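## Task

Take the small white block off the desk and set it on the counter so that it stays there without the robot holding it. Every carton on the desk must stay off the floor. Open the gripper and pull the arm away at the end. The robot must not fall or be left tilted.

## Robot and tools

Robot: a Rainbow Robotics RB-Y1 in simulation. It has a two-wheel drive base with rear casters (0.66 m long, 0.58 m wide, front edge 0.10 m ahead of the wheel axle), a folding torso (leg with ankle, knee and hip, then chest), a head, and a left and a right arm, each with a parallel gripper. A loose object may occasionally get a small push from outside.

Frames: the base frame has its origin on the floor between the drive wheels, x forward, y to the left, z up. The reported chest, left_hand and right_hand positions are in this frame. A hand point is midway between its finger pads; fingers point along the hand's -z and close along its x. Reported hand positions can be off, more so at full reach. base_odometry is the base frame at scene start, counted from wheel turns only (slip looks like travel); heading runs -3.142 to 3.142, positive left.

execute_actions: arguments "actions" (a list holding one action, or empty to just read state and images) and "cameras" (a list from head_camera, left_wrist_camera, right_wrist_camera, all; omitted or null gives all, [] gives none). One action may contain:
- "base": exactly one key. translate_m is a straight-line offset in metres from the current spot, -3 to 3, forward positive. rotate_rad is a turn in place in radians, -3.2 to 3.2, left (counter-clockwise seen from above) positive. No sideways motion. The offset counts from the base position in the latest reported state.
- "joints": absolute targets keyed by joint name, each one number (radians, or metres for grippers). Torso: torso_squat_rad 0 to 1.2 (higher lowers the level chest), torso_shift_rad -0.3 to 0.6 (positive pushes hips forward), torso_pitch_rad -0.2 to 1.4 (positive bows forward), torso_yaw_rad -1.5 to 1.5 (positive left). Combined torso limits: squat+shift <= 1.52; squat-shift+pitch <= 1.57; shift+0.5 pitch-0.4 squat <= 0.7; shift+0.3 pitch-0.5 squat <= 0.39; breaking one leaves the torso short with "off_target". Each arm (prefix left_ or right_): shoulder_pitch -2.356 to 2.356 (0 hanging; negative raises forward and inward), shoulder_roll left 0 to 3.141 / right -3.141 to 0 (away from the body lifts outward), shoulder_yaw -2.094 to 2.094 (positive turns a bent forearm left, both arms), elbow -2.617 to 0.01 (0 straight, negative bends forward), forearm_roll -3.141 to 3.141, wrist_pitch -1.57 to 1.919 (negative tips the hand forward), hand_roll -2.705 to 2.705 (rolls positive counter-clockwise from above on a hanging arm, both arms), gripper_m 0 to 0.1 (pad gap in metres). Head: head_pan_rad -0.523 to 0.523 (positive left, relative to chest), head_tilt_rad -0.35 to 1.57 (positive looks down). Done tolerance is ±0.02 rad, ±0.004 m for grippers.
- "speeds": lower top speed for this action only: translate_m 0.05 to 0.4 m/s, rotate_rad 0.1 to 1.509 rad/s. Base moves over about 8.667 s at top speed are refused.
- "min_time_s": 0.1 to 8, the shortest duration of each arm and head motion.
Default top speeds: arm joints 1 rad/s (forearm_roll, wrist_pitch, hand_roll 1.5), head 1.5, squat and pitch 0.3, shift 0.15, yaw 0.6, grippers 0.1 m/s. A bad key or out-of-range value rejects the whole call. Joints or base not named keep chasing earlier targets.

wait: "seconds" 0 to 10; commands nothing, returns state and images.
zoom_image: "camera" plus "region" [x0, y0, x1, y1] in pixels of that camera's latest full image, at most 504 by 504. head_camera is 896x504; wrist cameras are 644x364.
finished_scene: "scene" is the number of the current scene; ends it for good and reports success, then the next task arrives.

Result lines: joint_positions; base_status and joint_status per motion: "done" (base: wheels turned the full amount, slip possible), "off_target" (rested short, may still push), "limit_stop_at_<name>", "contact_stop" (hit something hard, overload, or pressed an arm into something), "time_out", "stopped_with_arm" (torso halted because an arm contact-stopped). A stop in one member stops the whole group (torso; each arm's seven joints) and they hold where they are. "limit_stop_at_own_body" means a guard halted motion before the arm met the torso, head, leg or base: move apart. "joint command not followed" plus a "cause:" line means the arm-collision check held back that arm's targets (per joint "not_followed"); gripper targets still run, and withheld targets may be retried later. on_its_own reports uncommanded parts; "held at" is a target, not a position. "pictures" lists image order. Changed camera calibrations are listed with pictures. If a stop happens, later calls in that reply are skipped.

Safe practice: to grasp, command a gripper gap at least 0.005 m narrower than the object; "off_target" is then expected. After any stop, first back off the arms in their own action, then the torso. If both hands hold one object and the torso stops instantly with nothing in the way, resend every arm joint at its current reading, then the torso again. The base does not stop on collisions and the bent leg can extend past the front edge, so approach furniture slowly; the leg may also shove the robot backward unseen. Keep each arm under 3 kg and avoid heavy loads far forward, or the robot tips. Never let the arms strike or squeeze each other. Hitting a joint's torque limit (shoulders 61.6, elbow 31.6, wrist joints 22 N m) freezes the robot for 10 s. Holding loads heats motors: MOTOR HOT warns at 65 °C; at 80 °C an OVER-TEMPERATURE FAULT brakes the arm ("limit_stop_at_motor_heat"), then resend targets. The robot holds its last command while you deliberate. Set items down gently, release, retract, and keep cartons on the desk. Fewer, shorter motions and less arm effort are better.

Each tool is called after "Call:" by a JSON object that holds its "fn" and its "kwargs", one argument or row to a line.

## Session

Call:
{"fn": "execute_actions", "kwargs": {
  "actions": [],
  "cameras": ["head_camera"]
}}

Scene clock: 0.00 s.
base_odometry: x=+0.000 y=+0.000 heading=+0.000 (m, m, rad; odometry frame)
base_status: not commanded
joint_positions: torso_squat_rad=+0.350 torso_shift_rad=+0.000 torso_pitch_rad=+0.001 torso_yaw_rad=+0.001 left_shoulder_pitch_rad=-0.015 left_shoulder_roll_rad=+0.021 left_shoulder_yaw_rad=-0.040 left_elbow_rad=-0.122 left_forearm_roll_rad=+0.031 left_wrist_pitch_rad=-0.046 left_hand_roll_rad=+0.036 left_gripper_m=+0.100 right_shoulder_pitch_rad=-0.029 right_shoulder_roll_rad=-0.015 right_shoulder_yaw_rad=-0.008 right_elbow_rad=-0.222 right_forearm_roll_rad=+0.016 right_wrist_pitch_rad=+0.046 right_hand_roll_rad=+0.002 right_gripper_m=+0.100 head_pan_rad=-0.001 head_tilt_rad=+0.400
joint_status: not commanded
chest: x=-0.2275 y=-0.0002 z=+1.2475 quat_wxyz=(+1.000, +0.000, +0.001, +0.000) (m; base frame)
left_hand: x=-0.1480 y=+0.2334 z=+0.5675 quat_wxyz=(+0.996, +0.007, -0.090, +0.011) (m; base frame)
right_hand: x=-0.1097 y=-0.2312 z=+0.5709 quat_wxyz=(+0.995, -0.008, -0.101, +0.011) (m; base frame)
pictures: head_camera
camera_calibration (this result's frames):
head_camera: T_world_to_cam=[[0.0155867, -0.999009, -0.0416946, 0.0652426], [-0.428532, 0.0310013, -0.902995, 1.27902], [0.903392, 0.0319421, -0.427624, 0.752352], [0, 0, 0, 1]] pos_world=[-0.132585, 0.00149488, 1.47939]
Images, in order (width x height): head_camera 896x504.

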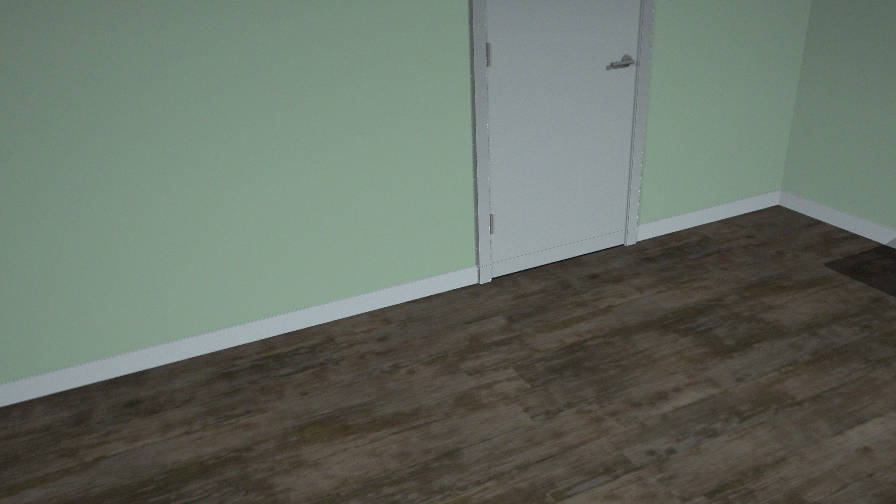

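Call:
{"fn": "execute_actions", "kwargs": {
  "actions": [
    {"base": {"rotate_rad": -1.1}, "joints": {"head_tilt_rad": 0.3}}
  ],
  "cameras": ["head_camera"]
}}

Scene clock: 5.57 s.
base_odometry: x=+0.000 y=+0.000 heading=-1.099 (m, m, rad; odometry frame)
base_status: done
joint_positions: torso_squat_rad=+0.350 torso_shift_rad=+0.000 torso_pitch_rad=+0.001 torso_yaw_rad=+0.001 left_shoulder_pitch_rad=-0.015 left_shoulder_roll_rad=+0.021 left_shoulder_yaw_rad=-0.040 left_elbow_rad=-0.122 left_forearm_roll_rad=+0.031 left_wrist_pitch_rad=-0.046 left_hand_roll_rad=+0.036 left_gripper_m=+0.100 right_shoulder_pitch_rad=-0.029 right_shoulder_roll_rad=-0.015 right_shoulder_yaw_rad=-0.008 right_elbow_rad=-0.222 right_forearm_roll_rad=+0.016 right_wrist_pitch_rad=+0.046 right_hand_roll_rad=+0.002 right_gripper_m=+0.100 head_pan_rad=-0.001 head_tilt_rad=+0.300
joint_status: all done
chest: x=-0.2275 y=-0.0002 z=+1.2475 quat_wxyz=(+1.000, +0.000, +0.001, +0.000) (m; base frame)
left_hand: x=-0.1480 y=+0.2334 z=+0.5675 quat_wxyz=(+0.996, +0.007, -0.090, +0.011) (m; base frame)
right_hand: x=-0.1097 y=-0.2312 z=+0.5709 quat_wxyz=(+0.995, -0.008, -0.101, +0.011) (m; base frame)
pictures: head_camera
camera_calibration (this result's frames):
head_camera: T_world_to_cam=[[0.0196442, -0.999009, -0.0399506, 0.0635847], [-0.336729, 0.0310131, -0.941091, 1.35301], [0.941397, 0.0319395, -0.335786, 0.627216], [0, 0, 0, 1]] pos_world=[-0.13611, 0.00152762, 1.48646]
Images, in order (width x height): head_camera 896x504.

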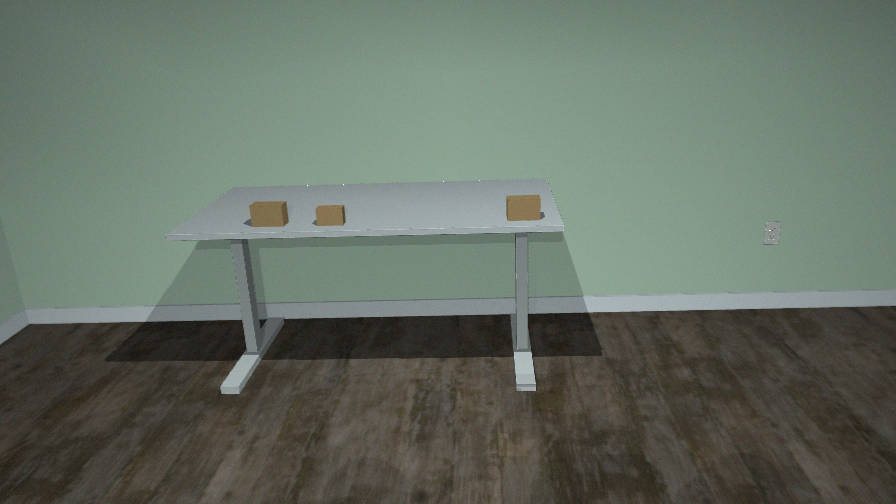

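Call:
{"fn": "execute_actions", "kwargs": {
  "actions": [
    {"base": {"rotate_rad": 0.24}, "joints": {"head_tilt_rad": 0.6}}
  ],
  "cameras": []
}}

Call:
{"fn": "execute_actions", "kwargs": {
  "actions": [
    {"base": {"translate_m": 1.65}}
  ],
  "cameras": []
}}

Call:
{"fn": "execute_actions", "kwargs": {
  "actions": [
    {"base": {"rotate_rad": -0.24}, "joints": {"head_tilt_rad": 0.75}}
  ],
  "cameras": ["head_camera"]
}}

Scene clock: 21.50 s.
base_odometry: x=+0.000 y=+0.000 heading=-0.860 (m, m, rad; odometry frame)
base_status: done
joint_positions: torso_squat_rad=+0.350 torso_shift_rad=+0.000 torso_pitch_rad=+0.001 torso_yaw_rad=+0.001 left_shoulder_pitch_rad=-0.015 left_shoulder_roll_rad=+0.021 left_shoulder_yaw_rad=-0.040 left_elbow_rad=-0.122 left_forearm_roll_rad=+0.031 left_wrist_pitch_rad=-0.046 left_hand_roll_rad=+0.036 left_gripper_m=+0.100 right_shoulder_pitch_rad=-0.029 right_shoulder_roll_rad=-0.015 right_shoulder_yaw_rad=-0.008 right_elbow_rad=-0.222 right_forearm_roll_rad=+0.016 right_wrist_pitch_rad=+0.046 right_hand_roll_rad=+0.002 right_gripper_m=+0.100 head_pan_rad=-0.001 head_tilt_rad=+0.600
joint_status: all done
chest: x=-0.2275 y=-0.0002 z=+1.2475 quat_wxyz=(+1.000, +0.000, +0.001, +0.000) (m; base frame)
left_hand: x=-0.1480 y=+0.2334 z=+0.5675 quat_wxyz=(+0.996, +0.007, -0.090, +0.011) (m; base frame)
right_hand: x=-0.1097 y=-0.2312 z=+0.5709 quat_wxyz=(+0.995, -0.008, -0.101, +0.011) (m; base frame)
pictures: none
No camera images: the call's "cameras" was empty. Leave "cameras" out to get every camera's image.

Scene clock: 27.17 s.
base_odometry: x=+1.075 y=-1.252 heading=-0.862 (m, m, rad; odometry frame)
base_status: done
joint_positions: torso_squat_rad=+0.350 torso_shift_rad=+0.000 torso_pitch_rad=+0.001 torso_yaw_rad=+0.001 left_shoulder_pitch_rad=-0.015 left_shoulder_roll_rad=+0.021 left_shoulder_yaw_rad=-0.040 left_elbow_rad=-0.122 left_forearm_roll_rad=+0.031 left_wrist_pitch_rad=-0.046 left_hand_roll_rad=+0.036 left_gripper_m=+0.100 right_shoulder_pitch_rad=-0.029 right_shoulder_roll_rad=-0.015 right_shoulder_yaw_rad=-0.008 right_elbow_rad=-0.222 right_forearm_roll_rad=+0.016 right_wrist_pitch_rad=+0.046 right_hand_roll_rad=+0.002 right_gripper_m=+0.100 head_pan_rad=-0.001 head_tilt_rad=+0.600
joint_status: not commanded
chest: x=-0.2275 y=-0.0002 z=+1.2475 quat_wxyz=(+1.000, +0.000, +0.001, +0.000) (m; base frame)
left_hand: x=-0.1479 y=+0.2334 z=+0.5675 quat_wxyz=(+0.996, +0.007, -0.090, +0.011) (m; base frame)
right_hand: x=-0.1097 y=-0.2312 z=+0.5709 quat_wxyz=(+0.995, -0.008, -0.101, +0.011) (m; base frame)
pictures: none
No camera images: the call's "cameras" was empty. Leave "cameras" out to get every camera's image.

Scene clock: 28.87 s.
base_odometry: x=+1.075 y=-1.252 heading=-1.101 (m, m, rad; odometry frame)
base_status: done
joint_positions: torso_squat_rad=+0.350 torso_shift_rad=+0.000 torso_pitch_rad=+0.001 torso_yaw_rad=+0.001 left_shoulder_pitch_rad=-0.015 left_shoulder_roll_rad=+0.021 left_shoulder_yaw_rad=-0.040 left_elbow_rad=-0.122 left_forearm_roll_rad=+0.031 left_wrist_pitch_rad=-0.046 left_hand_roll_rad=+0.036 left_gripper_m=+0.100 right_shoulder_pitch_rad=-0.029 right_shoulder_roll_rad=-0.015 right_shoulder_yaw_rad=-0.008 right_elbow_rad=-0.222 right_forearm_roll_rad=+0.016 right_wrist_pitch_rad=+0.046 right_hand_roll_rad=+0.002 right_gripper_m=+0.100 head_pan_rad=-0.001 head_tilt_rad=+0.750
joint_status: all done
chest: x=-0.2275 y=-0.0002 z=+1.2475 quat_wxyz=(+1.000, +0.000, +0.001, +0.000) (m; base frame)
left_hand: x=-0.1479 y=+0.2334 z=+0.5675 quat_wxyz=(+0.996, +0.007, -0.090, +0.011) (m; base frame)
right_hand: x=-0.1097 y=-0.2312 z=+0.5709 quat_wxyz=(+0.995, -0.008, -0.101, +0.011) (m; base frame)
pictures: head_camera
camera_calibration (this result's frames):
head_camera: T_world_to_cam=[[0.000374896, -0.999017, -0.0443381, 0.0659986], [-0.712567, 0.0308409, -0.700926, 0.92826], [0.701604, 0.0318567, -0.711855, 1.12231], [0, 0, 0, 1]] pos_world=[-0.125995, 0.00155214, 1.45249]
Images, in order (width x height): head_camera 896x504.

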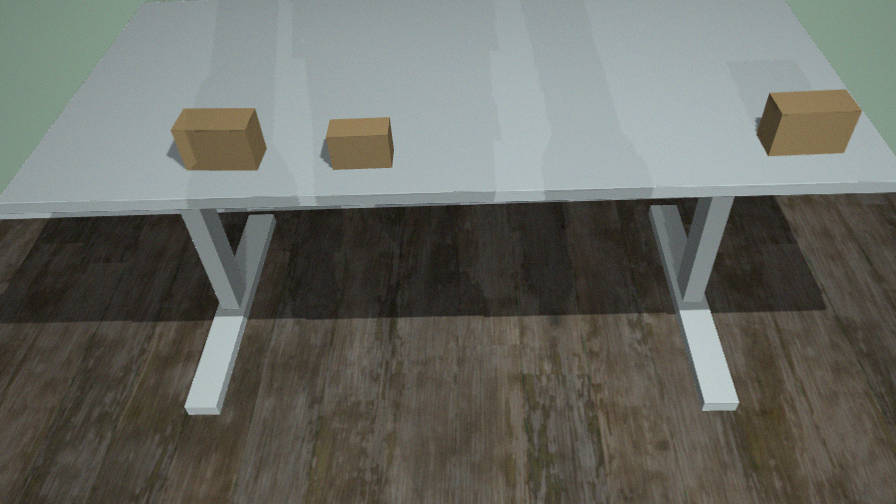

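Call:
{"fn": "execute_actions", "kwargs": {
  "actions": [
    {"base": {"translate_m": 0.3}, "joints": {"head_tilt_rad": 0.9}}
  ],
  "cameras": ["head_camera"]
}}

Scene clock: 35.87 s.
base_odometry: x=+1.210 y=-1.520 heading=-1.102 (m, m, rad; odometry frame)
base_status: done
joint_positions: torso_squat_rad=+0.350 torso_shift_rad=+0.000 torso_pitch_rad=+0.001 torso_yaw_rad=+0.001 left_shoulder_pitch_rad=-0.015 left_shoulder_roll_rad=+0.021 left_shoulder_yaw_rad=-0.040 left_elbow_rad=-0.122 left_forearm_roll_rad=+0.031 left_wrist_pitch_rad=-0.046 left_hand_roll_rad=+0.036 left_gripper_m=+0.100 right_shoulder_pitch_rad=-0.030 right_shoulder_roll_rad=-0.015 right_shoulder_yaw_rad=-0.008 right_elbow_rad=-0.222 right_forearm_roll_rad=+0.016 right_wrist_pitch_rad=+0.046 right_hand_roll_rad=+0.002 right_gripper_m=+0.100 head_pan_rad=-0.001 head_tilt_rad=+0.900
joint_status: all done
chest: x=-0.2275 y=-0.0002 z=+1.2475 quat_wxyz=(+1.000, +0.000, +0.001, +0.000) (m; base frame)
left_hand: x=-0.1479 y=+0.2334 z=+0.5675 quat_wxyz=(+0.996, +0.007, -0.090, +0.011) (m; base frame)
right_hand: x=-0.1096 y=-0.2311 z=+0.5709 quat_wxyz=(+0.995, -0.008, -0.101, +0.011) (m; base frame)
pictures: head_camera
camera_calibration (this result's frames):
head_camera: T_world_to_cam=[[-0.00624605, -0.999019, -0.0438386, 0.0639168], [-0.809335, 0.0307984, -0.586539, 0.742831], [0.587314, 0.0318165, -0.808733, 1.23909], [0, 0, 0, 1]] pos_world=[-0.126136, 0.00155257, 1.44059]
Images, in order (width x height): head_camera 896x504.

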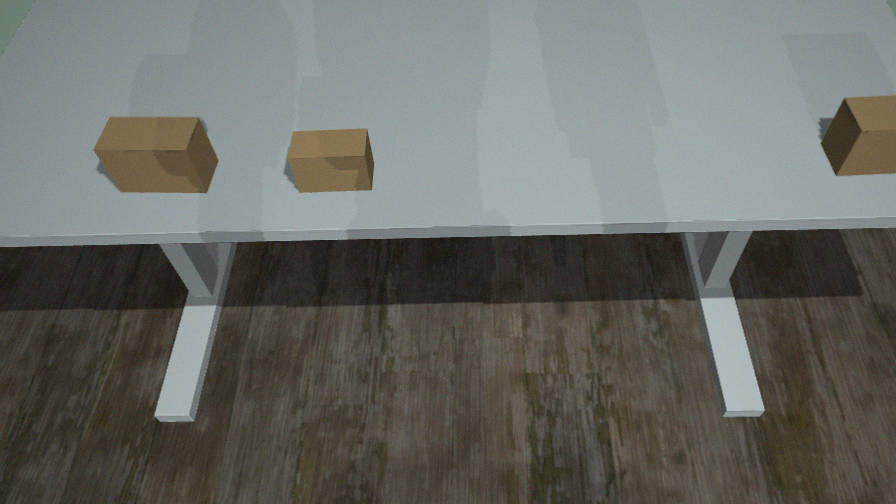

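Call:
{"fn": "zoom_image", "kwargs": {
  "camera": "head_camera",
  "region": [60, 60, 420, 220]
}}

Region (60, 60, 420, 220) of head_camera's 896x504 image, scaled by 1.400, with more detail than that image has.

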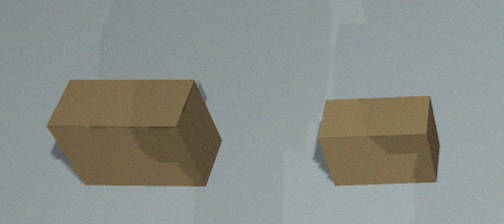

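Call:
{"fn": "execute_actions", "kwargs": {
  "actions": [
    {"joints": {"head_pan_rad": -0.5}}
  ],
  "cameras": ["head_camera"]
}}

Scene clock: 42.37 s.
base_odometry: x=+1.210 y=-1.520 heading=-1.102 (m, m, rad; odometry frame)
base_status: not commanded
joint_positions: torso_squat_rad=+0.350 torso_shift_rad=+0.000 torso_pitch_rad=+0.001 torso_yaw_rad=+0.001 left_shoulder_pitch_rad=-0.015 left_shoulder_roll_rad=+0.021 left_shoulder_yaw_rad=-0.040 left_elbow_rad=-0.122 left_forearm_roll_rad=+0.031 left_wrist_pitch_rad=-0.046 left_hand_roll_rad=+0.036 left_gripper_m=+0.100 right_shoulder_pitch_rad=-0.030 right_shoulder_roll_rad=-0.015 right_shoulder_yaw_rad=-0.008 right_elbow_rad=-0.222 right_forearm_roll_rad=+0.016 right_wrist_pitch_rad=+0.046 right_hand_roll_rad=+0.002 right_gripper_m=+0.100 head_pan_rad=-0.500 head_tilt_rad=+0.900
joint_status: all done
chest: x=-0.2275 y=-0.0002 z=+1.2475 quat_wxyz=(+1.000, +0.000, +0.001, +0.000) (m; base frame)
left_hand: x=-0.1479 y=+0.2334 z=+0.5675 quat_wxyz=(+0.996, +0.007, -0.090, +0.011) (m; base frame)
right_hand: x=-0.1096 y=-0.2311 z=+0.5709 quat_wxyz=(+0.995, -0.008, -0.101, +0.011) (m; base frame)
pictures: head_camera
camera_calibration (this result's frames):
head_camera: T_world_to_cam=[[-0.483949, -0.87403, -0.0431879, -0.0350286], [-0.695835, 0.414273, -0.586678, 0.76639], [0.530666, -0.253871, -0.808668, 1.22732], [0, 0, 0, 1]] pos_world=[-0.134967, -0.03653, 1.4406]
Images, in order (width x height): head_camera 896x504.

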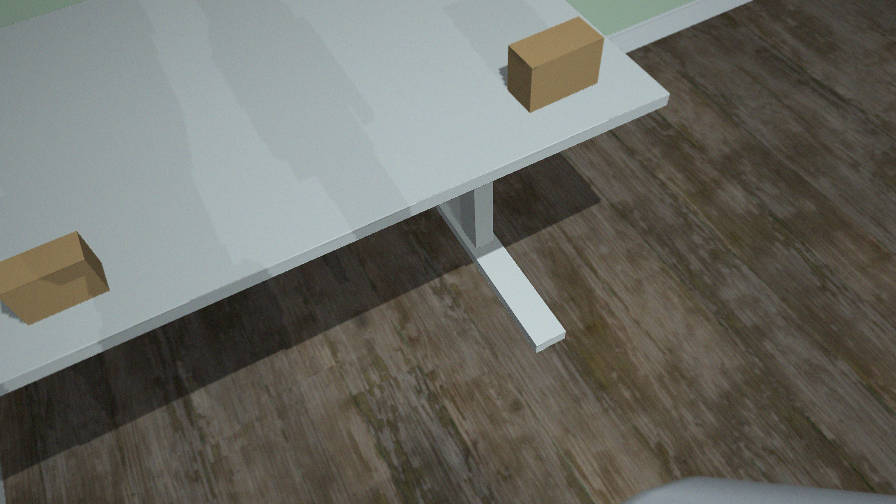

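Call:
{"fn": "execute_actions", "kwargs": {
  "actions": [
    {"joints": {"head_pan_rad": 0.0, "torso_shift_rad": 0.25, "torso_pitch_rad": 0.45, "head_tilt_rad": 0.75}}
  ],
  "cameras": ["head_camera"]
}}

Scene clock: 48.07 s.
base_odometry: x=+1.210 y=-1.520 heading=-1.102 (m, m, rad; odometry frame)
base_status: not commanded
joint_positions: torso_squat_rad=+0.350 torso_shift_rad=+0.250 torso_pitch_rad=+0.450 torso_yaw_rad=+0.001 left_shoulder_pitch_rad=-0.015 left_shoulder_roll_rad=+0.021 left_shoulder_yaw_rad=-0.040 left_elbow_rad=-0.122 left_forearm_roll_rad=+0.031 left_wrist_pitch_rad=-0.046 left_hand_roll_rad=+0.036 left_gripper_m=+0.100 right_shoulder_pitch_rad=-0.030 right_shoulder_roll_rad=-0.015 right_shoulder_yaw_rad=-0.008 right_elbow_rad=-0.222 right_forearm_roll_rad=+0.016 right_wrist_pitch_rad=+0.046 right_hand_roll_rad=+0.002 right_gripper_m=+0.100 head_pan_rad=+0.000 head_tilt_rad=+0.750
joint_status: all done
chest: x=+0.0693 y=-0.0002 z=+1.1963 quat_wxyz=(+0.975, +0.000, +0.223, +0.000) (m; base frame)
left_hand: x=-0.1540 y=+0.2334 z=+0.5490 quat_wxyz=(+0.991, +0.009, +0.133, +0.009) (m; base frame)
right_hand: x=-0.1180 y=-0.2311 z=+0.5355 quat_wxyz=(+0.992, -0.006, +0.123, +0.013) (m; base frame)
pictures: head_camera
camera_calibration (this result's frames):
head_camera: T_world_to_cam=[[-0.0183518, -0.999017, -0.0403443, 0.0601383], [-0.946097, 0.0304016, -0.322452, 0.667188], [0.323362, 0.0322521, -0.945726, 1.18363], [0, 0, 0, 1]] pos_world=[0.249587, 0.00162104, 1.33695]
Images, in order (width x height): head_camera 896x504.

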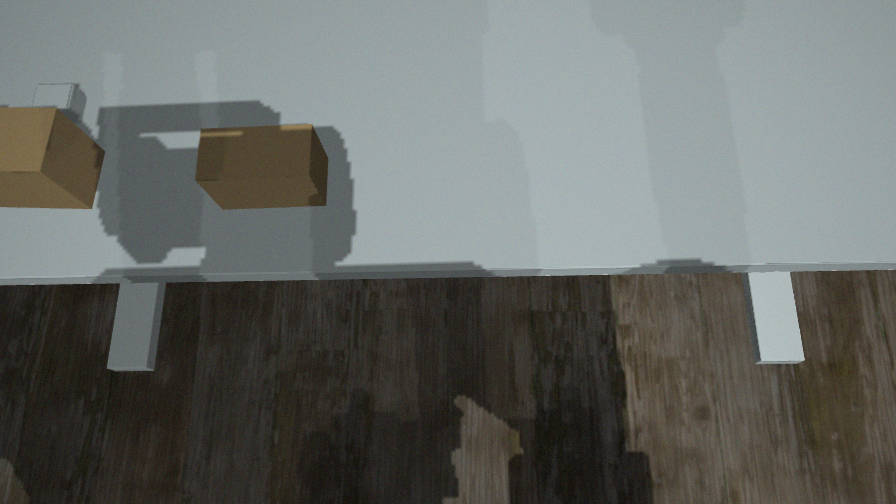

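Call:
{"fn": "zoom_image", "kwargs": {
  "camera": "head_camera",
  "region": [0, 50, 160, 150]
}}

Region (0, 50, 160, 150) of head_camera's 896x504 image, scaled by 3.150, with more detail than that image has; it fills the top 315 rows of this view, and the rest is white.

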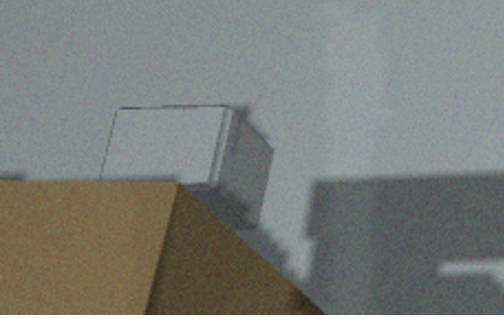

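Call:
{"fn": "execute_actions", "kwargs": {
  "actions": [
    {"base": {"rotate_rad": 0.27}, "joints": {"torso_shift_rad": 0.1, "torso_pitch_rad": 0.2, "left_elbow_rad": -2.0, "left_wrist_pitch_rad": 1.9, "left_hand_roll_rad": -1.66}, "min_time_s": 2.0}
  ],
  "cameras": []
}}

Scene clock: 89.57 s.
base_odometry: x=+1.210 y=-1.520 heading=-0.832 (m, m, rad; odometry frame)
base_status: done
joint_positions: torso_squat_rad=+0.350 torso_shift_rad=+0.100 torso_pitch_rad=+0.200 torso_yaw_rad=+0.001 left_shoulder_pitch_rad=-0.015 left_shoulder_roll_rad=+0.021 left_shoulder_yaw_rad=-0.040 left_elbow_rad=-2.000 left_forearm_roll_rad=+0.031 left_wrist_pitch_rad=+1.900 left_hand_roll_rad=-1.660 left_gripper_m=+0.100 right_shoulder_pitch_rad=-0.029 right_shoulder_roll_rad=-0.015 right_shoulder_yaw_rad=-0.008 right_elbow_rad=-0.222 right_forearm_roll_rad=+0.016 right_wrist_pitch_rad=+0.046 right_hand_roll_rad=+0.002 right_gripper_m=+0.100 head_pan_rad=+0.000 head_tilt_rad=+0.750
joint_status: all done
chest: x=-0.1009 y=-0.0002 z=+1.2381 quat_wxyz=(+0.995, +0.000, +0.100, +0.000) (m; base frame)
left_hand: x=+0.1298 y=+0.2089 z=+0.8414 quat_wxyz=(+0.653, -0.037, +0.024, -0.756) (m; base frame)
right_hand: x=-0.1189 y=-0.2311 z=+0.5515 quat_wxyz=(+1.000, -0.007, -0.002, +0.012) (m; base frame)
pictures: none
No camera images: the call's "cameras" was empty. Leave "cameras" out to get every camera's image.

Call:
{"fn": "execute_actions", "kwargs": {
  "actions": [
    {"base": {"translate_m": 0.12}, "joints": {"left_shoulder_pitch_rad": -1.087, "left_elbow_rad": -1.371, "left_wrist_pitch_rad": 1.808, "left_shoulder_roll_rad": 0.25}, "min_time_s": 1.8}
  ],
  "cameras": []
}}

Scene clock: 95.00 s.
base_odometry: x=+1.291 y=-1.608 heading=-0.832 (m, m, rad; odometry frame)
base_status: done
joint_positions: torso_squat_rad=+0.350 torso_shift_rad=+0.100 torso_pitch_rad=+0.200 torso_yaw_rad=+0.001 left_shoulder_pitch_rad=-1.087 left_shoulder_roll_rad=+0.250 left_shoulder_yaw_rad=-0.040 left_elbow_rad=-1.371 left_forearm_roll_rad=+0.031 left_wrist_pitch_rad=+1.808 left_hand_roll_rad=-1.660 left_gripper_m=+0.100 right_shoulder_pitch_rad=-0.029 right_shoulder_roll_rad=-0.015 right_shoulder_yaw_rad=-0.008 right_elbow_rad=-0.222 right_forearm_roll_rad=+0.016 right_wrist_pitch_rad=+0.046 right_hand_roll_rad=+0.002 right_gripper_m=+0.100 head_pan_rad=+0.000 head_tilt_rad=+0.750
joint_status: all done
chest: x=-0.1009 y=-0.0002 z=+1.2381 quat_wxyz=(+0.995, +0.000, +0.100, +0.000) (m; base frame)
left_hand: x=+0.4592 y=+0.1900 z=+1.0822 quat_wxyz=(+0.559, +0.234, -0.054, -0.794) (m; base frame)
right_hand: x=-0.1190 y=-0.2312 z=+0.5515 quat_wxyz=(+1.000, -0.007, -0.002, +0.012) (m; base frame)
pictures: none
No camera images: the call's "cameras" was empty. Leave "cameras" out to get every camera's image.

Call:
{"fn": "execute_actions", "kwargs": {
  "actions": [
    {"joints": {"torso_shift_rad": 0.25, "torso_pitch_rad": 0.45, "head_tilt_rad": 0.6}}
  ],
  "cameras": ["head_camera", "left_wrist_camera"]
}}

Scene clock: 99.13 s.
base_odometry: x=+1.291 y=-1.608 heading=-0.832 (m, m, rad; odometry frame)
base_status: not commanded
joint_positions: torso_squat_rad=+0.350 torso_shift_rad=+0.250 torso_pitch_rad=+0.450 torso_yaw_rad=+0.001 left_shoulder_pitch_rad=-1.087 left_shoulder_roll_rad=+0.250 left_shoulder_yaw_rad=-0.040 left_elbow_rad=-1.371 left_forearm_roll_rad=+0.031 left_wrist_pitch_rad=+1.808 left_hand_roll_rad=-1.660 left_gripper_m=+0.100 right_shoulder_pitch_rad=-0.029 right_shoulder_roll_rad=-0.015 right_shoulder_yaw_rad=-0.008 right_elbow_rad=-0.222 right_forearm_roll_rad=+0.016 right_wrist_pitch_rad=+0.046 right_hand_roll_rad=+0.002 right_gripper_m=+0.100 head_pan_rad=+0.000 head_tilt_rad=+0.600
joint_status: all done
chest: x=+0.0692 y=-0.0002 z=+1.1963 quat_wxyz=(+0.975, +0.000, +0.223, +0.001) (m; base frame)
left_hand: x=+0.5733 y=+0.1900 z=+0.9068 quat_wxyz=(+0.561, +0.133, +0.016, -0.817) (m; base frame)
right_hand: x=-0.1180 y=-0.2311 z=+0.5355 quat_wxyz=(+0.992, -0.006, +0.123, +0.013) (m; base frame)
pictures: head_camera, left_wrist_camera
camera_calibration (this result's frames):
head_camera: T_world_to_cam=[[-0.0121621, -0.99901, -0.0427944, 0.0623756], [-0.887254, 0.0305181, -0.460271, 0.845165], [0.461121, 0.0323716, -0.886746, 1.07881], [0, 0, 0, 1]] pos_world=[0.253172, 0.00159819, 1.3483]
left_wrist_camera: T_world_to_cam=[[-0.297616, -0.929217, -0.219046, 0.542373], [-0.866628, 0.16671, 0.470281, 0.0814319], [-0.400475, 0.329795, -0.854901, 1.02656], [0, 0, 0, 1]] pos_world=[0.6431, 0.151854, 0.958112]
Images, in order (width x height): head_camera 896x504, left_wrist_camera 644x364.

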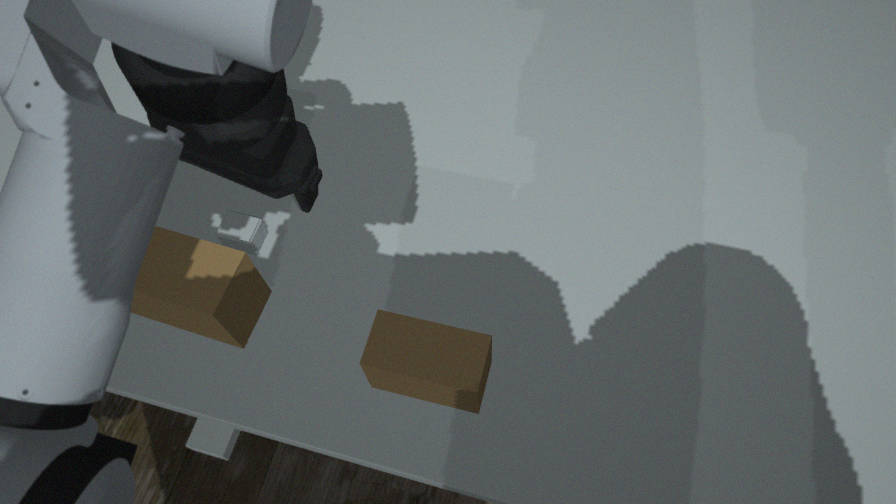

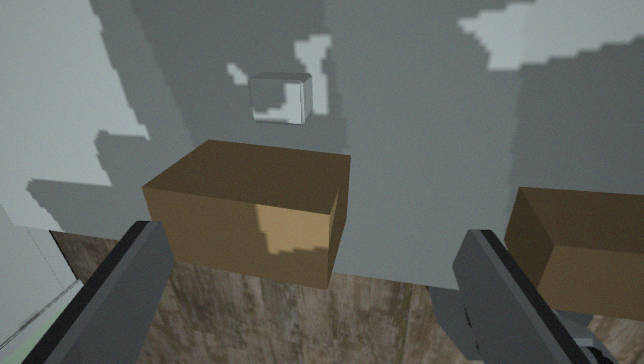

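Call:
{"fn": "execute_actions", "kwargs": {
  "actions": [
    {"joints": {"left_shoulder_pitch_rad": -1.116, "left_elbow_rad": -0.944, "left_wrist_pitch_rad": 1.31, "left_shoulder_roll_rad": 0.3}, "min_time_s": 1.5}
  ],
  "cameras": ["head_camera", "left_wrist_camera"]
}}

Scene clock: 119.97 s.
base_odometry: x=+1.291 y=-1.608 heading=-0.832 (m, m, rad; odometry frame)
base_status: not commanded
joint_positions: torso_squat_rad=+0.350 torso_shift_rad=+0.250 torso_pitch_rad=+0.450 torso_yaw_rad=+0.001 left_shoulder_pitch_rad=-1.116 left_shoulder_roll_rad=+0.300 left_shoulder_yaw_rad=-0.040 left_elbow_rad=-0.944 left_forearm_roll_rad=+0.031 left_wrist_pitch_rad=+1.310 left_hand_roll_rad=-1.660 left_gripper_m=+0.100 right_shoulder_pitch_rad=-0.029 right_shoulder_roll_rad=-0.015 right_shoulder_yaw_rad=-0.008 right_elbow_rad=-0.222 right_forearm_roll_rad=+0.016 right_wrist_pitch_rad=+0.046 right_hand_roll_rad=+0.002 right_gripper_m=+0.100 head_pan_rad=+0.000 head_tilt_rad=+0.600
joint_status: all done
chest: x=+0.0692 y=-0.0002 z=+1.1963 quat_wxyz=(+0.975, +0.000, +0.223, +0.001) (m; base frame)
left_hand: x=+0.6205 y=+0.2357 z=+0.8258 quat_wxyz=(+0.566, +0.183, -0.009, -0.804) (m; base frame)
right_hand: x=-0.1180 y=-0.2311 z=+0.5355 quat_wxyz=(+0.992, -0.006, +0.123, +0.013) (m; base frame)
pictures: head_camera, left_wrist_camera
camera_calibration (this result's frames):
head_camera: T_world_to_cam=[[-0.0121621, -0.99901, -0.0427943, 0.0623756], [-0.887253, 0.0305181, -0.460272, 0.845166], [0.461123, 0.0323715, -0.886746, 1.07881], [0, 0, 0, 1]] pos_world=[0.253172, 0.00159842, 1.3483]
left_wrist_camera: T_world_to_cam=[[-0.257412, -0.929622, -0.263708, 0.593077], [-0.916054, 0.147906, 0.372785, 0.268406], [-0.307545, 0.33753, -0.889657, 0.930296], [0, 0, 0, 1]] pos_world=[0.684647, 0.197637, 0.883986]
Images, in order (width x height): head_camera 896x504, left_wrist_camera 644x364.

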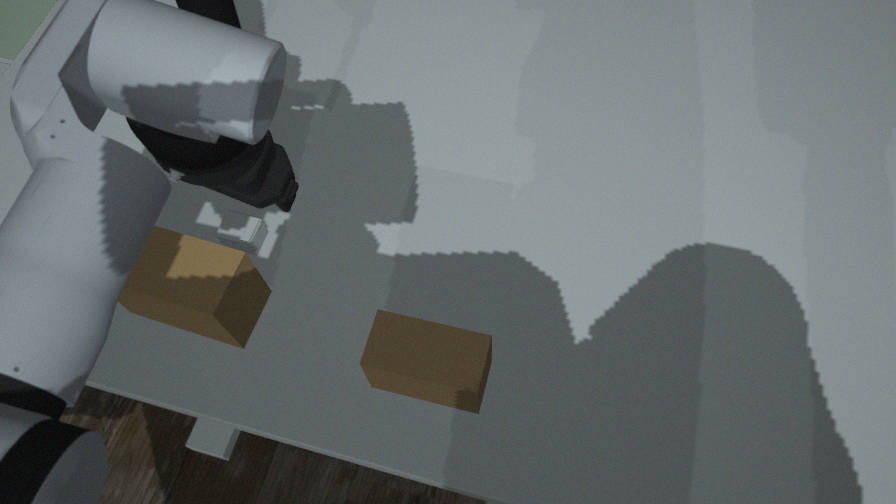

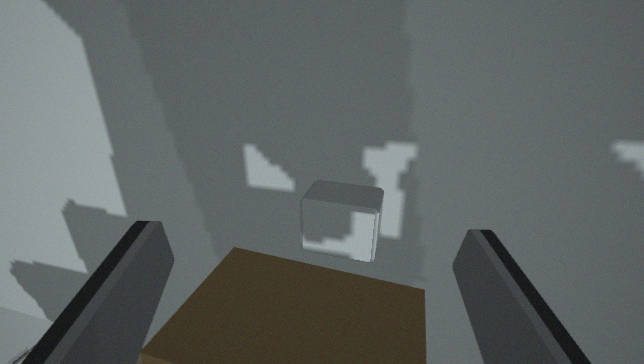

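Call:
{"fn": "execute_actions", "kwargs": {
  "actions": [
    {"joints": {"left_shoulder_pitch_rad": -1.16, "left_elbow_rad": -0.66, "left_wrist_pitch_rad": 1.07}, "min_time_s": 2.0}
  ],
  "cameras": ["left_wrist_camera"]
}}

Scene clock: 144.17 s.
base_odometry: x=+1.291 y=-1.608 heading=-0.832 (m, m, rad; odometry frame)
base_status: not commanded
joint_positions: torso_squat_rad=+0.350 torso_shift_rad=+0.250 torso_pitch_rad=+0.450 torso_yaw_rad=+0.001 left_shoulder_pitch_rad=-1.160 left_shoulder_roll_rad=+0.300 left_shoulder_yaw_rad=-0.040 left_elbow_rad=-0.660 left_forearm_roll_rad=+0.031 left_wrist_pitch_rad=+1.070 left_hand_roll_rad=-1.660 left_gripper_m=+0.100 right_shoulder_pitch_rad=-0.029 right_shoulder_roll_rad=-0.015 right_shoulder_yaw_rad=-0.008 right_elbow_rad=-0.222 right_forearm_roll_rad=+0.016 right_wrist_pitch_rad=+0.046 right_hand_roll_rad=+0.002 right_gripper_m=+0.100 head_pan_rad=+0.000 head_tilt_rad=+0.600
joint_status: all done
chest: x=+0.0692 y=-0.0002 z=+1.1963 quat_wxyz=(+0.975, +0.000, +0.223, +0.001) (m; base frame)
left_hand: x=+0.6182 y=+0.2533 z=+0.7769 quat_wxyz=(+0.568, +0.185, -0.008, -0.802) (m; base frame)
right_hand: x=-0.1180 y=-0.2311 z=+0.5355 quat_wxyz=(+0.992, -0.006, +0.123, +0.013) (m; base frame)
pictures: left_wrist_camera
camera_calibration (this result's frames):
left_wrist_camera: T_world_to_cam=[[-0.25071, -0.930432, -0.267282, 0.594879], [-0.917933, 0.140791, 0.370913, 0.28634], [-0.307479, 0.338339, -0.889373, 0.879727], [0, 0, 0, 1]] pos_world=[0.68248, 0.215535, 0.835198]
Images, in order (width x height): left_wrist_camera 644x364.

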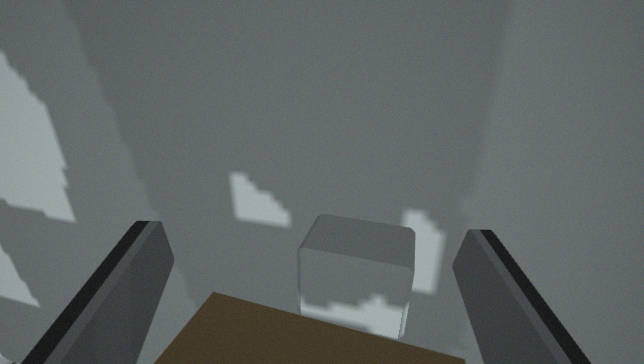

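Call:
{"fn": "execute_actions", "kwargs": {
  "actions": [
    {"joints": {"left_gripper_m": 0.025}}
  ],
  "cameras": ["left_wrist_camera"]
}}

Scene clock: 148.67 s.
base_odometry: x=+1.291 y=-1.608 heading=-0.832 (m, m, rad; odometry frame)
base_status: not commanded
joint_positions: torso_squat_rad=+0.350 torso_shift_rad=+0.250 torso_pitch_rad=+0.450 torso_yaw_rad=+0.001 left_shoulder_pitch_rad=-1.160 left_shoulder_roll_rad=+0.300 left_shoulder_yaw_rad=-0.040 left_elbow_rad=-0.660 left_forearm_roll_rad=+0.031 left_wrist_pitch_rad=+1.070 left_hand_roll_rad=-1.660 left_gripper_m=+0.025 right_shoulder_pitch_rad=-0.029 right_shoulder_roll_rad=-0.015 right_shoulder_yaw_rad=-0.008 right_elbow_rad=-0.222 right_forearm_roll_rad=+0.016 right_wrist_pitch_rad=+0.046 right_hand_roll_rad=+0.002 right_gripper_m=+0.100 head_pan_rad=+0.000 head_tilt_rad=+0.600
joint_status: all done
chest: x=+0.0692 y=-0.0002 z=+1.1963 quat_wxyz=(+0.975, +0.000, +0.223, +0.001) (m; base frame)
left_hand: x=+0.6182 y=+0.2533 z=+0.7769 quat_wxyz=(+0.568, +0.185, -0.008, -0.802) (m; base frame)
right_hand: x=-0.1180 y=-0.2311 z=+0.5355 quat_wxyz=(+0.992, -0.006, +0.123, +0.013) (m; base frame)
pictures: left_wrist_camera
camera_calibration (this result's frames):
left_wrist_camera: T_world_to_cam=[[-0.25071, -0.930432, -0.267282, 0.594879], [-0.917933, 0.140791, 0.370915, 0.286338], [-0.30748, 0.338339, -0.889372, 0.879726], [0, 0, 0, 1]] pos_world=[0.68248, 0.215535, 0.835198]
Images, in order (width x height): left_wrist_camera 644x364.

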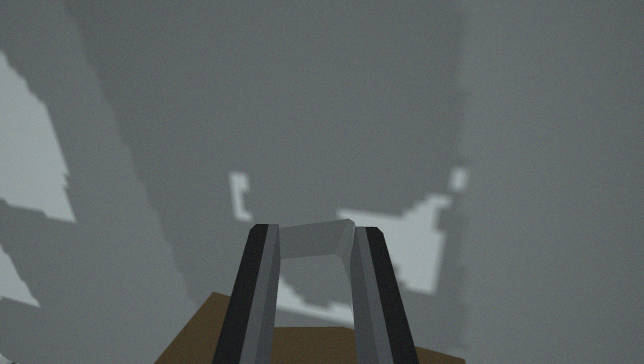

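Call:
{"fn": "execute_actions", "kwargs": {
  "actions": [],
  "cameras": ["head_camera"]
}}

Scene clock: 152.87 s.
base_odometry: x=+1.291 y=-1.608 heading=-0.832 (m, m, rad; odometry frame)
base_status: not commanded
joint_positions: torso_squat_rad=+0.350 torso_shift_rad=+0.250 torso_pitch_rad=+0.450 torso_yaw_rad=+0.001 left_shoulder_pitch_rad=-1.160 left_shoulder_roll_rad=+0.300 left_shoulder_yaw_rad=-0.040 left_elbow_rad=-0.660 left_forearm_roll_rad=+0.031 left_wrist_pitch_rad=+1.070 left_hand_roll_rad=-1.660 left_gripper_m=+0.025 right_shoulder_pitch_rad=-0.029 right_shoulder_roll_rad=-0.015 right_shoulder_yaw_rad=-0.008 right_elbow_rad=-0.222 right_forearm_roll_rad=+0.016 right_wrist_pitch_rad=+0.046 right_hand_roll_rad=+0.002 right_gripper_m=+0.100 head_pan_rad=+0.000 head_tilt_rad=+0.600
joint_status: all done
chest: x=+0.0692 y=-0.0002 z=+1.1963 quat_wxyz=(+0.975, +0.000, +0.223, +0.001) (m; base frame)
left_hand: x=+0.6182 y=+0.2533 z=+0.7769 quat_wxyz=(+0.568, +0.185, -0.008, -0.802) (m; base frame)
right_hand: x=-0.1180 y=-0.2311 z=+0.5355 quat_wxyz=(+0.992, -0.006, +0.123, +0.013) (m; base frame)
pictures: head_camera
camera_calibration (this result's frames):
head_camera: T_world_to_cam=[[-0.0121619, -0.99901, -0.0427944, 0.0623756], [-0.887253, 0.0305179, -0.460272, 0.845166], [0.461123, 0.0323717, -0.886746, 1.07881], [0, 0, 0, 1]] pos_world=[0.253172, 0.00159834, 1.3483]
Images, in order (width x height): head_camera 896x504.

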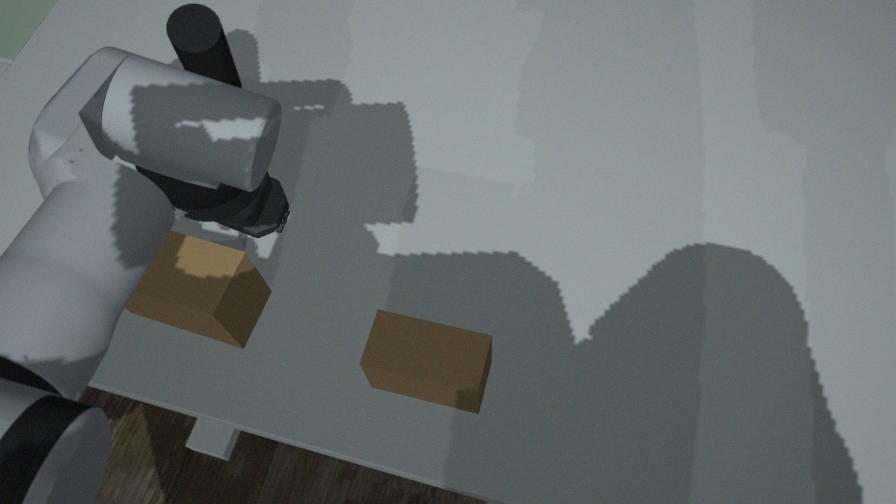

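Call:
{"fn": "execute_actions", "kwargs": {
  "actions": [
    {"joints": {"left_gripper_m": 0.01}}
  ],
  "cameras": ["left_wrist_camera"]
}}

Scene clock: 156.40 s.
base_odometry: x=+1.291 y=-1.608 heading=-0.832 (m, m, rad; odometry frame)
base_status: not commanded
joint_positions: torso_squat_rad=+0.350 torso_shift_rad=+0.250 torso_pitch_rad=+0.450 torso_yaw_rad=+0.001 left_shoulder_pitch_rad=-1.160 left_shoulder_roll_rad=+0.300 left_shoulder_yaw_rad=-0.040 left_elbow_rad=-0.660 left_forearm_roll_rad=+0.031 left_wrist_pitch_rad=+1.070 left_hand_roll_rad=-1.660 left_gripper_m=+0.010 right_shoulder_pitch_rad=-0.029 right_shoulder_roll_rad=-0.015 right_shoulder_yaw_rad=-0.008 right_elbow_rad=-0.222 right_forearm_roll_rad=+0.016 right_wrist_pitch_rad=+0.046 right_hand_roll_rad=+0.002 right_gripper_m=+0.100 head_pan_rad=+0.000 head_tilt_rad=+0.600
joint_status: all done
chest: x=+0.0692 y=-0.0002 z=+1.1963 quat_wxyz=(+0.975, +0.000, +0.223, +0.001) (m; base frame)
left_hand: x=+0.6183 y=+0.2533 z=+0.7770 quat_wxyz=(+0.568, +0.185, -0.008, -0.802) (m; base frame)
right_hand: x=-0.1180 y=-0.2311 z=+0.5355 quat_wxyz=(+0.992, -0.006, +0.123, +0.013) (m; base frame)
pictures: left_wrist_camera
camera_calibration (this result's frames):
left_wrist_camera: T_world_to_cam=[[-0.250714, -0.930428, -0.267295, 0.594894], [-0.917975, 0.140837, 0.370791, 0.286487], [-0.307349, 0.338333, -0.88942, 0.879764], [0, 0, 0, 1]] pos_world=[0.682531, 0.215505, 0.835264]
Images, in order (width x height): left_wrist_camera 644x364.

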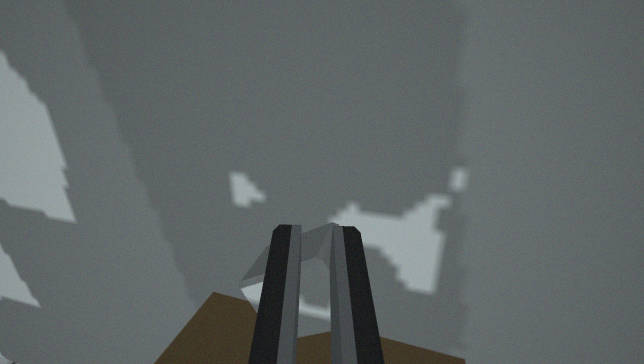

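Call:
{"fn": "execute_actions", "kwargs": {
  "actions": [
    {"joints": {"left_gripper_m": 0.1}}
  ],
  "cameras": ["left_wrist_camera"]
}}

Scene clock: 161.13 s.
base_odometry: x=+1.291 y=-1.608 heading=-0.832 (m, m, rad; odometry frame)
base_status: not commanded
joint_positions: torso_squat_rad=+0.350 torso_shift_rad=+0.250 torso_pitch_rad=+0.450 torso_yaw_rad=+0.001 left_shoulder_pitch_rad=-1.160 left_shoulder_roll_rad=+0.300 left_shoulder_yaw_rad=-0.040 left_elbow_rad=-0.660 left_forearm_roll_rad=+0.031 left_wrist_pitch_rad=+1.070 left_hand_roll_rad=-1.660 left_gripper_m=+0.100 right_shoulder_pitch_rad=-0.029 right_shoulder_roll_rad=-0.015 right_shoulder_yaw_rad=-0.008 right_elbow_rad=-0.222 right_forearm_roll_rad=+0.016 right_wrist_pitch_rad=+0.046 right_hand_roll_rad=+0.002 right_gripper_m=+0.100 head_pan_rad=+0.000 head_tilt_rad=+0.600
joint_status: all done
chest: x=+0.0692 y=-0.0002 z=+1.1963 quat_wxyz=(+0.975, +0.000, +0.223, +0.001) (m; base frame)
left_hand: x=+0.6183 y=+0.2533 z=+0.7770 quat_wxyz=(+0.568, +0.185, -0.008, -0.802) (m; base frame)
right_hand: x=-0.1180 y=-0.2311 z=+0.5355 quat_wxyz=(+0.992, -0.006, +0.123, +0.013) (m; base frame)
pictures: left_wrist_camera
camera_calibration (this result's frames):
left_wrist_camera: T_world_to_cam=[[-0.250715, -0.930427, -0.267296, 0.594895], [-0.917976, 0.140839, 0.370788, 0.28649], [-0.307346, 0.338333, -0.889421, 0.879764], [0, 0, 0, 1]] pos_world=[0.682532, 0.215505, 0.835266]
Images, in order (width x height): left_wrist_camera 644x364.

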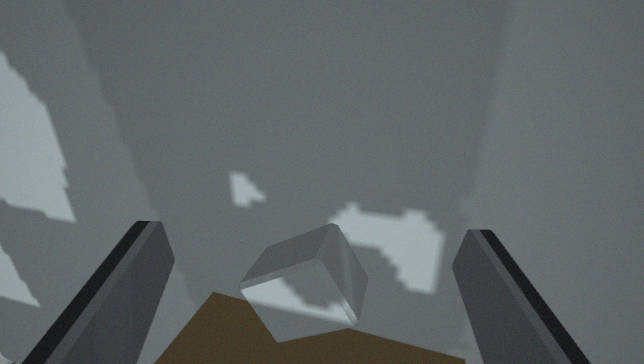

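Call:
{"fn": "execute_actions", "kwargs": {
  "actions": [
    {"joints": {"left_elbow_rad": -0.61}, "min_time_s": 1.0}
  ],
  "cameras": []
}}

Scene clock: 170.13 s.
base_odometry: x=+1.291 y=-1.608 heading=-0.832 (m, m, rad; odometry frame)
base_status: not commanded
joint_positions: torso_squat_rad=+0.350 torso_shift_rad=+0.250 torso_pitch_rad=+0.449 torso_yaw_rad=+0.001 left_shoulder_pitch_rad=-1.165 left_shoulder_roll_rad=+0.300 left_shoulder_yaw_rad=-0.040 left_elbow_rad=-0.613 left_forearm_roll_rad=+0.031 left_wrist_pitch_rad=+1.069 left_hand_roll_rad=-1.660 left_gripper_m=+0.100 right_shoulder_pitch_rad=-0.029 right_shoulder_roll_rad=-0.015 right_shoulder_yaw_rad=-0.008 right_elbow_rad=-0.222 right_forearm_roll_rad=+0.016 right_wrist_pitch_rad=+0.046 right_hand_roll_rad=+0.002 right_gripper_m=+0.100 head_pan_rad=+0.000 head_tilt_rad=+0.600
joint_status: all done
chest: x=+0.0686 y=-0.0003 z=+1.1965 quat_wxyz=(+0.975, +0.000, +0.222, +0.000) (m; base frame)
left_hand: x=+0.6070 y=+0.2598 z=+0.7672 quat_wxyz=(+0.572, +0.173, +0.008, -0.802) (m; base frame)
right_hand: x=-0.1179 y=-0.2311 z=+0.5355 quat_wxyz=(+0.992, -0.006, +0.122, +0.013) (m; base frame)
pictures: none
No camera images: the call's "cameras" was empty. Leave "cameras" out to get every camera's image.

Call:
{"fn": "execute_actions", "kwargs": {
  "actions": [
    {"joints": {"left_gripper_m": 0.02}}
  ],
  "cameras": ["left_wrist_camera"]
}}

Scene clock: 172.93 s.
base_odometry: x=+1.291 y=-1.608 heading=-0.832 (m, m, rad; odometry frame)
base_status: not commanded
joint_positions: torso_squat_rad=+0.350 torso_shift_rad=+0.250 torso_pitch_rad=+0.449 torso_yaw_rad=+0.001 left_shoulder_pitch_rad=-1.161 left_shoulder_roll_rad=+0.300 left_shoulder_yaw_rad=-0.040 left_elbow_rad=-0.610 left_forearm_roll_rad=+0.031 left_wrist_pitch_rad=+1.070 left_hand_roll_rad=-1.660 left_gripper_m=+0.046 right_shoulder_pitch_rad=-0.029 right_shoulder_roll_rad=-0.015 right_shoulder_yaw_rad=-0.008 right_elbow_rad=-0.222 right_forearm_roll_rad=+0.016 right_wrist_pitch_rad=+0.046 right_hand_roll_rad=+0.002 right_gripper_m=+0.100 head_pan_rad=+0.000 head_tilt_rad=+0.600
joint_status: left_gripper_m off_target (ended at +0.046, target +0.020)
chest: x=+0.0689 y=-0.0003 z=+1.1964 quat_wxyz=(+0.975, +0.000, +0.223, +0.000) (m; base frame)
left_hand: x=+0.6038 y=+0.2613 z=+0.7638 quat_wxyz=(+0.573, +0.170, +0.011, -0.802) (m; base frame)
right_hand: x=-0.1180 y=-0.2311 z=+0.5355 quat_wxyz=(+0.992, -0.006, +0.123, +0.013) (m; base frame)
pictures: left_wrist_camera
camera_calibration (this result's frames):
left_wrist_camera: T_world_to_cam=[[-0.248794, -0.931291, -0.266079, 0.593321], [-0.90221, 0.122908, 0.413413, 0.23958], [-0.352305, 0.342914, -0.870799, 0.87261], [0, 0, 0, 1]] pos_world=[0.671191, 0.223878, 0.818693]
Images, in order (width x height): left_wrist_camera 644x364.

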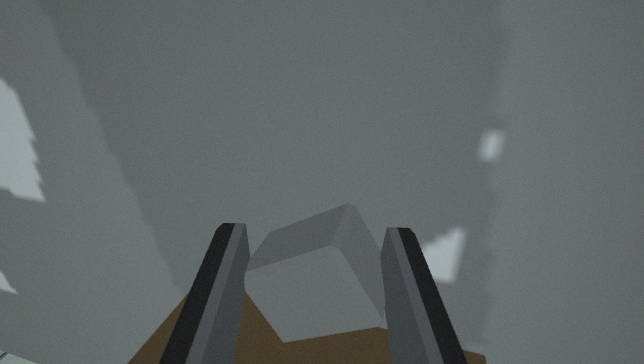

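Call:
{"fn": "execute_actions", "kwargs": {
  "actions": [
    {"joints": {"left_shoulder_pitch_rad": -1.16, "left_elbow_rad": -1.15, "left_wrist_pitch_rad": 1.55}, "min_time_s": 1.5}
  ],
  "cameras": ["head_camera", "left_wrist_camera"]
}}

Scene clock: 177.37 s.
base_odometry: x=+1.291 y=-1.608 heading=-0.832 (m, m, rad; odometry frame)
base_status: not commanded
joint_positions: torso_squat_rad=+0.350 torso_shift_rad=+0.250 torso_pitch_rad=+0.449 torso_yaw_rad=+0.001 left_shoulder_pitch_rad=-1.160 left_shoulder_roll_rad=+0.300 left_shoulder_yaw_rad=-0.040 left_elbow_rad=-1.150 left_forearm_roll_rad=+0.031 left_wrist_pitch_rad=+1.550 left_hand_roll_rad=-1.660 left_gripper_m=+0.046 right_shoulder_pitch_rad=-0.029 right_shoulder_roll_rad=-0.015 right_shoulder_yaw_rad=-0.008 right_elbow_rad=-0.222 right_forearm_roll_rad=+0.016 right_wrist_pitch_rad=+0.046 right_hand_roll_rad=+0.002 right_gripper_m=+0.100 head_pan_rad=+0.000 head_tilt_rad=+0.600
joint_status: all done
chest: x=+0.0689 y=-0.0003 z=+1.1964 quat_wxyz=(+0.975, +0.000, +0.223, +0.000) (m; base frame)
left_hand: x=+0.6267 y=+0.2130 z=+0.8965 quat_wxyz=(+0.561, +0.187, -0.011, -0.806) (m; base frame)
right_hand: x=-0.1180 y=-0.2311 z=+0.5355 quat_wxyz=(+0.992, -0.006, +0.123, +0.013) (m; base frame)
pictures: head_camera, left_wrist_camera
camera_calibration (this result's frames):
head_camera: T_world_to_cam=[[-0.0121899, -0.999003, -0.0429408, 0.0624778], [-0.887055, 0.0306242, -0.460647, 0.845408], [0.461503, 0.0324756, -0.886544, 1.07873], [0, 0, 0, 1]] pos_world=[0.252849, 0.00149329, 1.34846]
left_wrist_camera: T_world_to_cam=[[-0.264747, -0.926286, -0.268146, 0.600083], [-0.917691, 0.156589, 0.365135, 0.257135], [-0.29623, 0.342744, -0.891501, 0.99621], [0, 0, 0, 1]] pos_world=[0.689948, 0.174139, 0.955143]
Images, in order (width x height): head_camera 896x504, left_wrist_camera 644x364.

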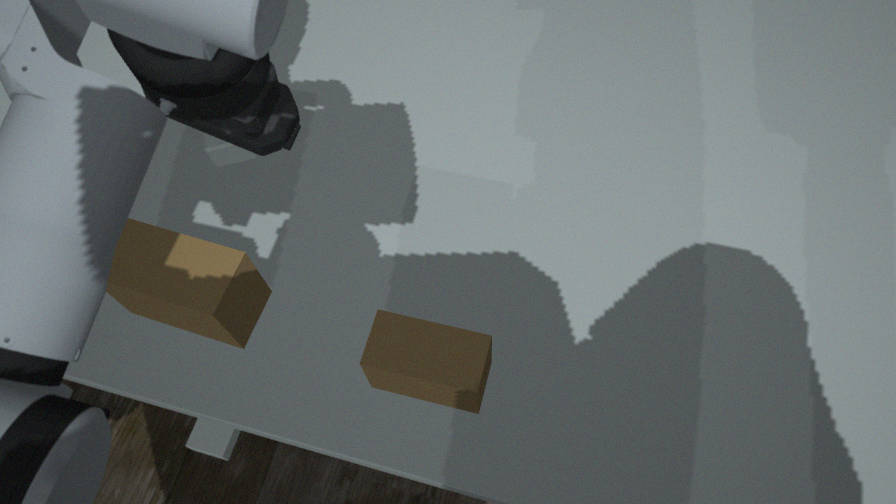

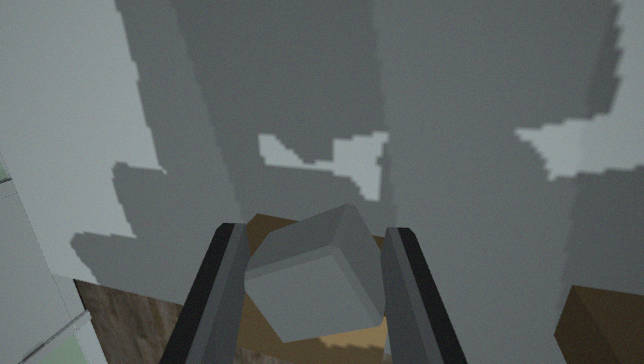

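Call:
{"fn": "execute_actions", "kwargs": {
  "actions": [
    {"joints": {"torso_shift_rad": 0.0, "torso_pitch_rad": 0.1, "head_tilt_rad": 0.3}, "base": {"translate_m": -0.5}}
  ],
  "cameras": []
}}

Call:
{"fn": "execute_actions", "kwargs": {
  "actions": [
    {"base": {"rotate_rad": -1.3}}
  ],
  "cameras": ["head_camera"]
}}

Scene clock: 183.73 s.
base_odometry: x=+0.954 y=-1.239 heading=-0.830 (m, m, rad; odometry frame)
base_status: done
joint_positions: torso_squat_rad=+0.350 torso_shift_rad=+0.000 torso_pitch_rad=+0.100 torso_yaw_rad=+0.001 left_shoulder_pitch_rad=-1.160 left_shoulder_roll_rad=+0.300 left_shoulder_yaw_rad=-0.040 left_elbow_rad=-1.150 left_forearm_roll_rad=+0.031 left_wrist_pitch_rad=+1.550 left_hand_roll_rad=-1.660 left_gripper_m=+0.046 right_shoulder_pitch_rad=-0.029 right_shoulder_roll_rad=-0.015 right_shoulder_yaw_rad=-0.008 right_elbow_rad=-0.222 right_forearm_roll_rad=+0.016 right_wrist_pitch_rad=+0.046 right_hand_roll_rad=+0.002 right_gripper_m=+0.100 head_pan_rad=+0.000 head_tilt_rad=+0.300
joint_status: all done
chest: x=-0.1973 y=-0.0003 z=+1.2460 quat_wxyz=(+0.999, +0.000, +0.050, +0.000) (m; base frame)
left_hand: x=+0.4294 y=+0.2129 z=+1.1553 quat_wxyz=(+0.551, +0.324, -0.109, -0.761) (m; base frame)
right_hand: x=-0.1466 y=-0.2311 z=+0.5610 quat_wxyz=(+0.999, -0.008, -0.052, +0.012) (m; base frame)
pictures: none
No camera images: the call's "cameras" was empty. Leave "cameras" out to get every camera's image.

Scene clock: 187.30 s.
base_odometry: x=+0.954 y=-1.239 heading=-2.130 (m, m, rad; odometry frame)
base_status: done
joint_positions: torso_squat_rad=+0.350 torso_shift_rad=+0.000 torso_pitch_rad=+0.100 torso_yaw_rad=+0.001 left_shoulder_pitch_rad=-1.160 left_shoulder_roll_rad=+0.300 left_shoulder_yaw_rad=-0.040 left_elbow_rad=-1.150 left_forearm_roll_rad=+0.031 left_wrist_pitch_rad=+1.550 left_hand_roll_rad=-1.660 left_gripper_m=+0.046 right_shoulder_pitch_rad=-0.029 right_shoulder_roll_rad=-0.015 right_shoulder_yaw_rad=-0.008 right_elbow_rad=-0.222 right_forearm_roll_rad=+0.016 right_wrist_pitch_rad=+0.046 right_hand_roll_rad=+0.002 right_gripper_m=+0.100 head_pan_rad=+0.000 head_tilt_rad=+0.300
joint_status: not commanded
chest: x=-0.1973 y=-0.0003 z=+1.2460 quat_wxyz=(+0.999, +0.000, +0.050, +0.000) (m; base frame)
left_hand: x=+0.4294 y=+0.2129 z=+1.1553 quat_wxyz=(+0.551, +0.324, -0.109, -0.761) (m; base frame)
right_hand: x=-0.1466 y=-0.2312 z=+0.5610 quat_wxyz=(+0.999, -0.008, -0.052, +0.012) (m; base frame)
pictures: head_camera
camera_calibration (this result's frames):
head_camera: T_world_to_cam=[[0.0161247, -0.998995, -0.0418102, 0.0644975], [-0.42761, 0.0309088, -0.903435, 1.29689], [0.90382, 0.032446, -0.426682, 0.704069], [0, 0, 0, 1]] pos_world=[-0.0828296, 0.00150328, 1.47476]
Images, in order (width x height): head_camera 896x504.

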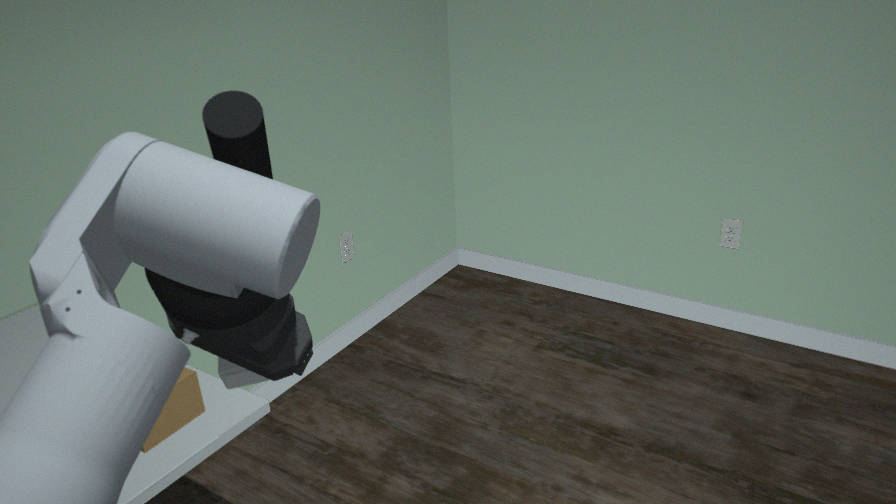

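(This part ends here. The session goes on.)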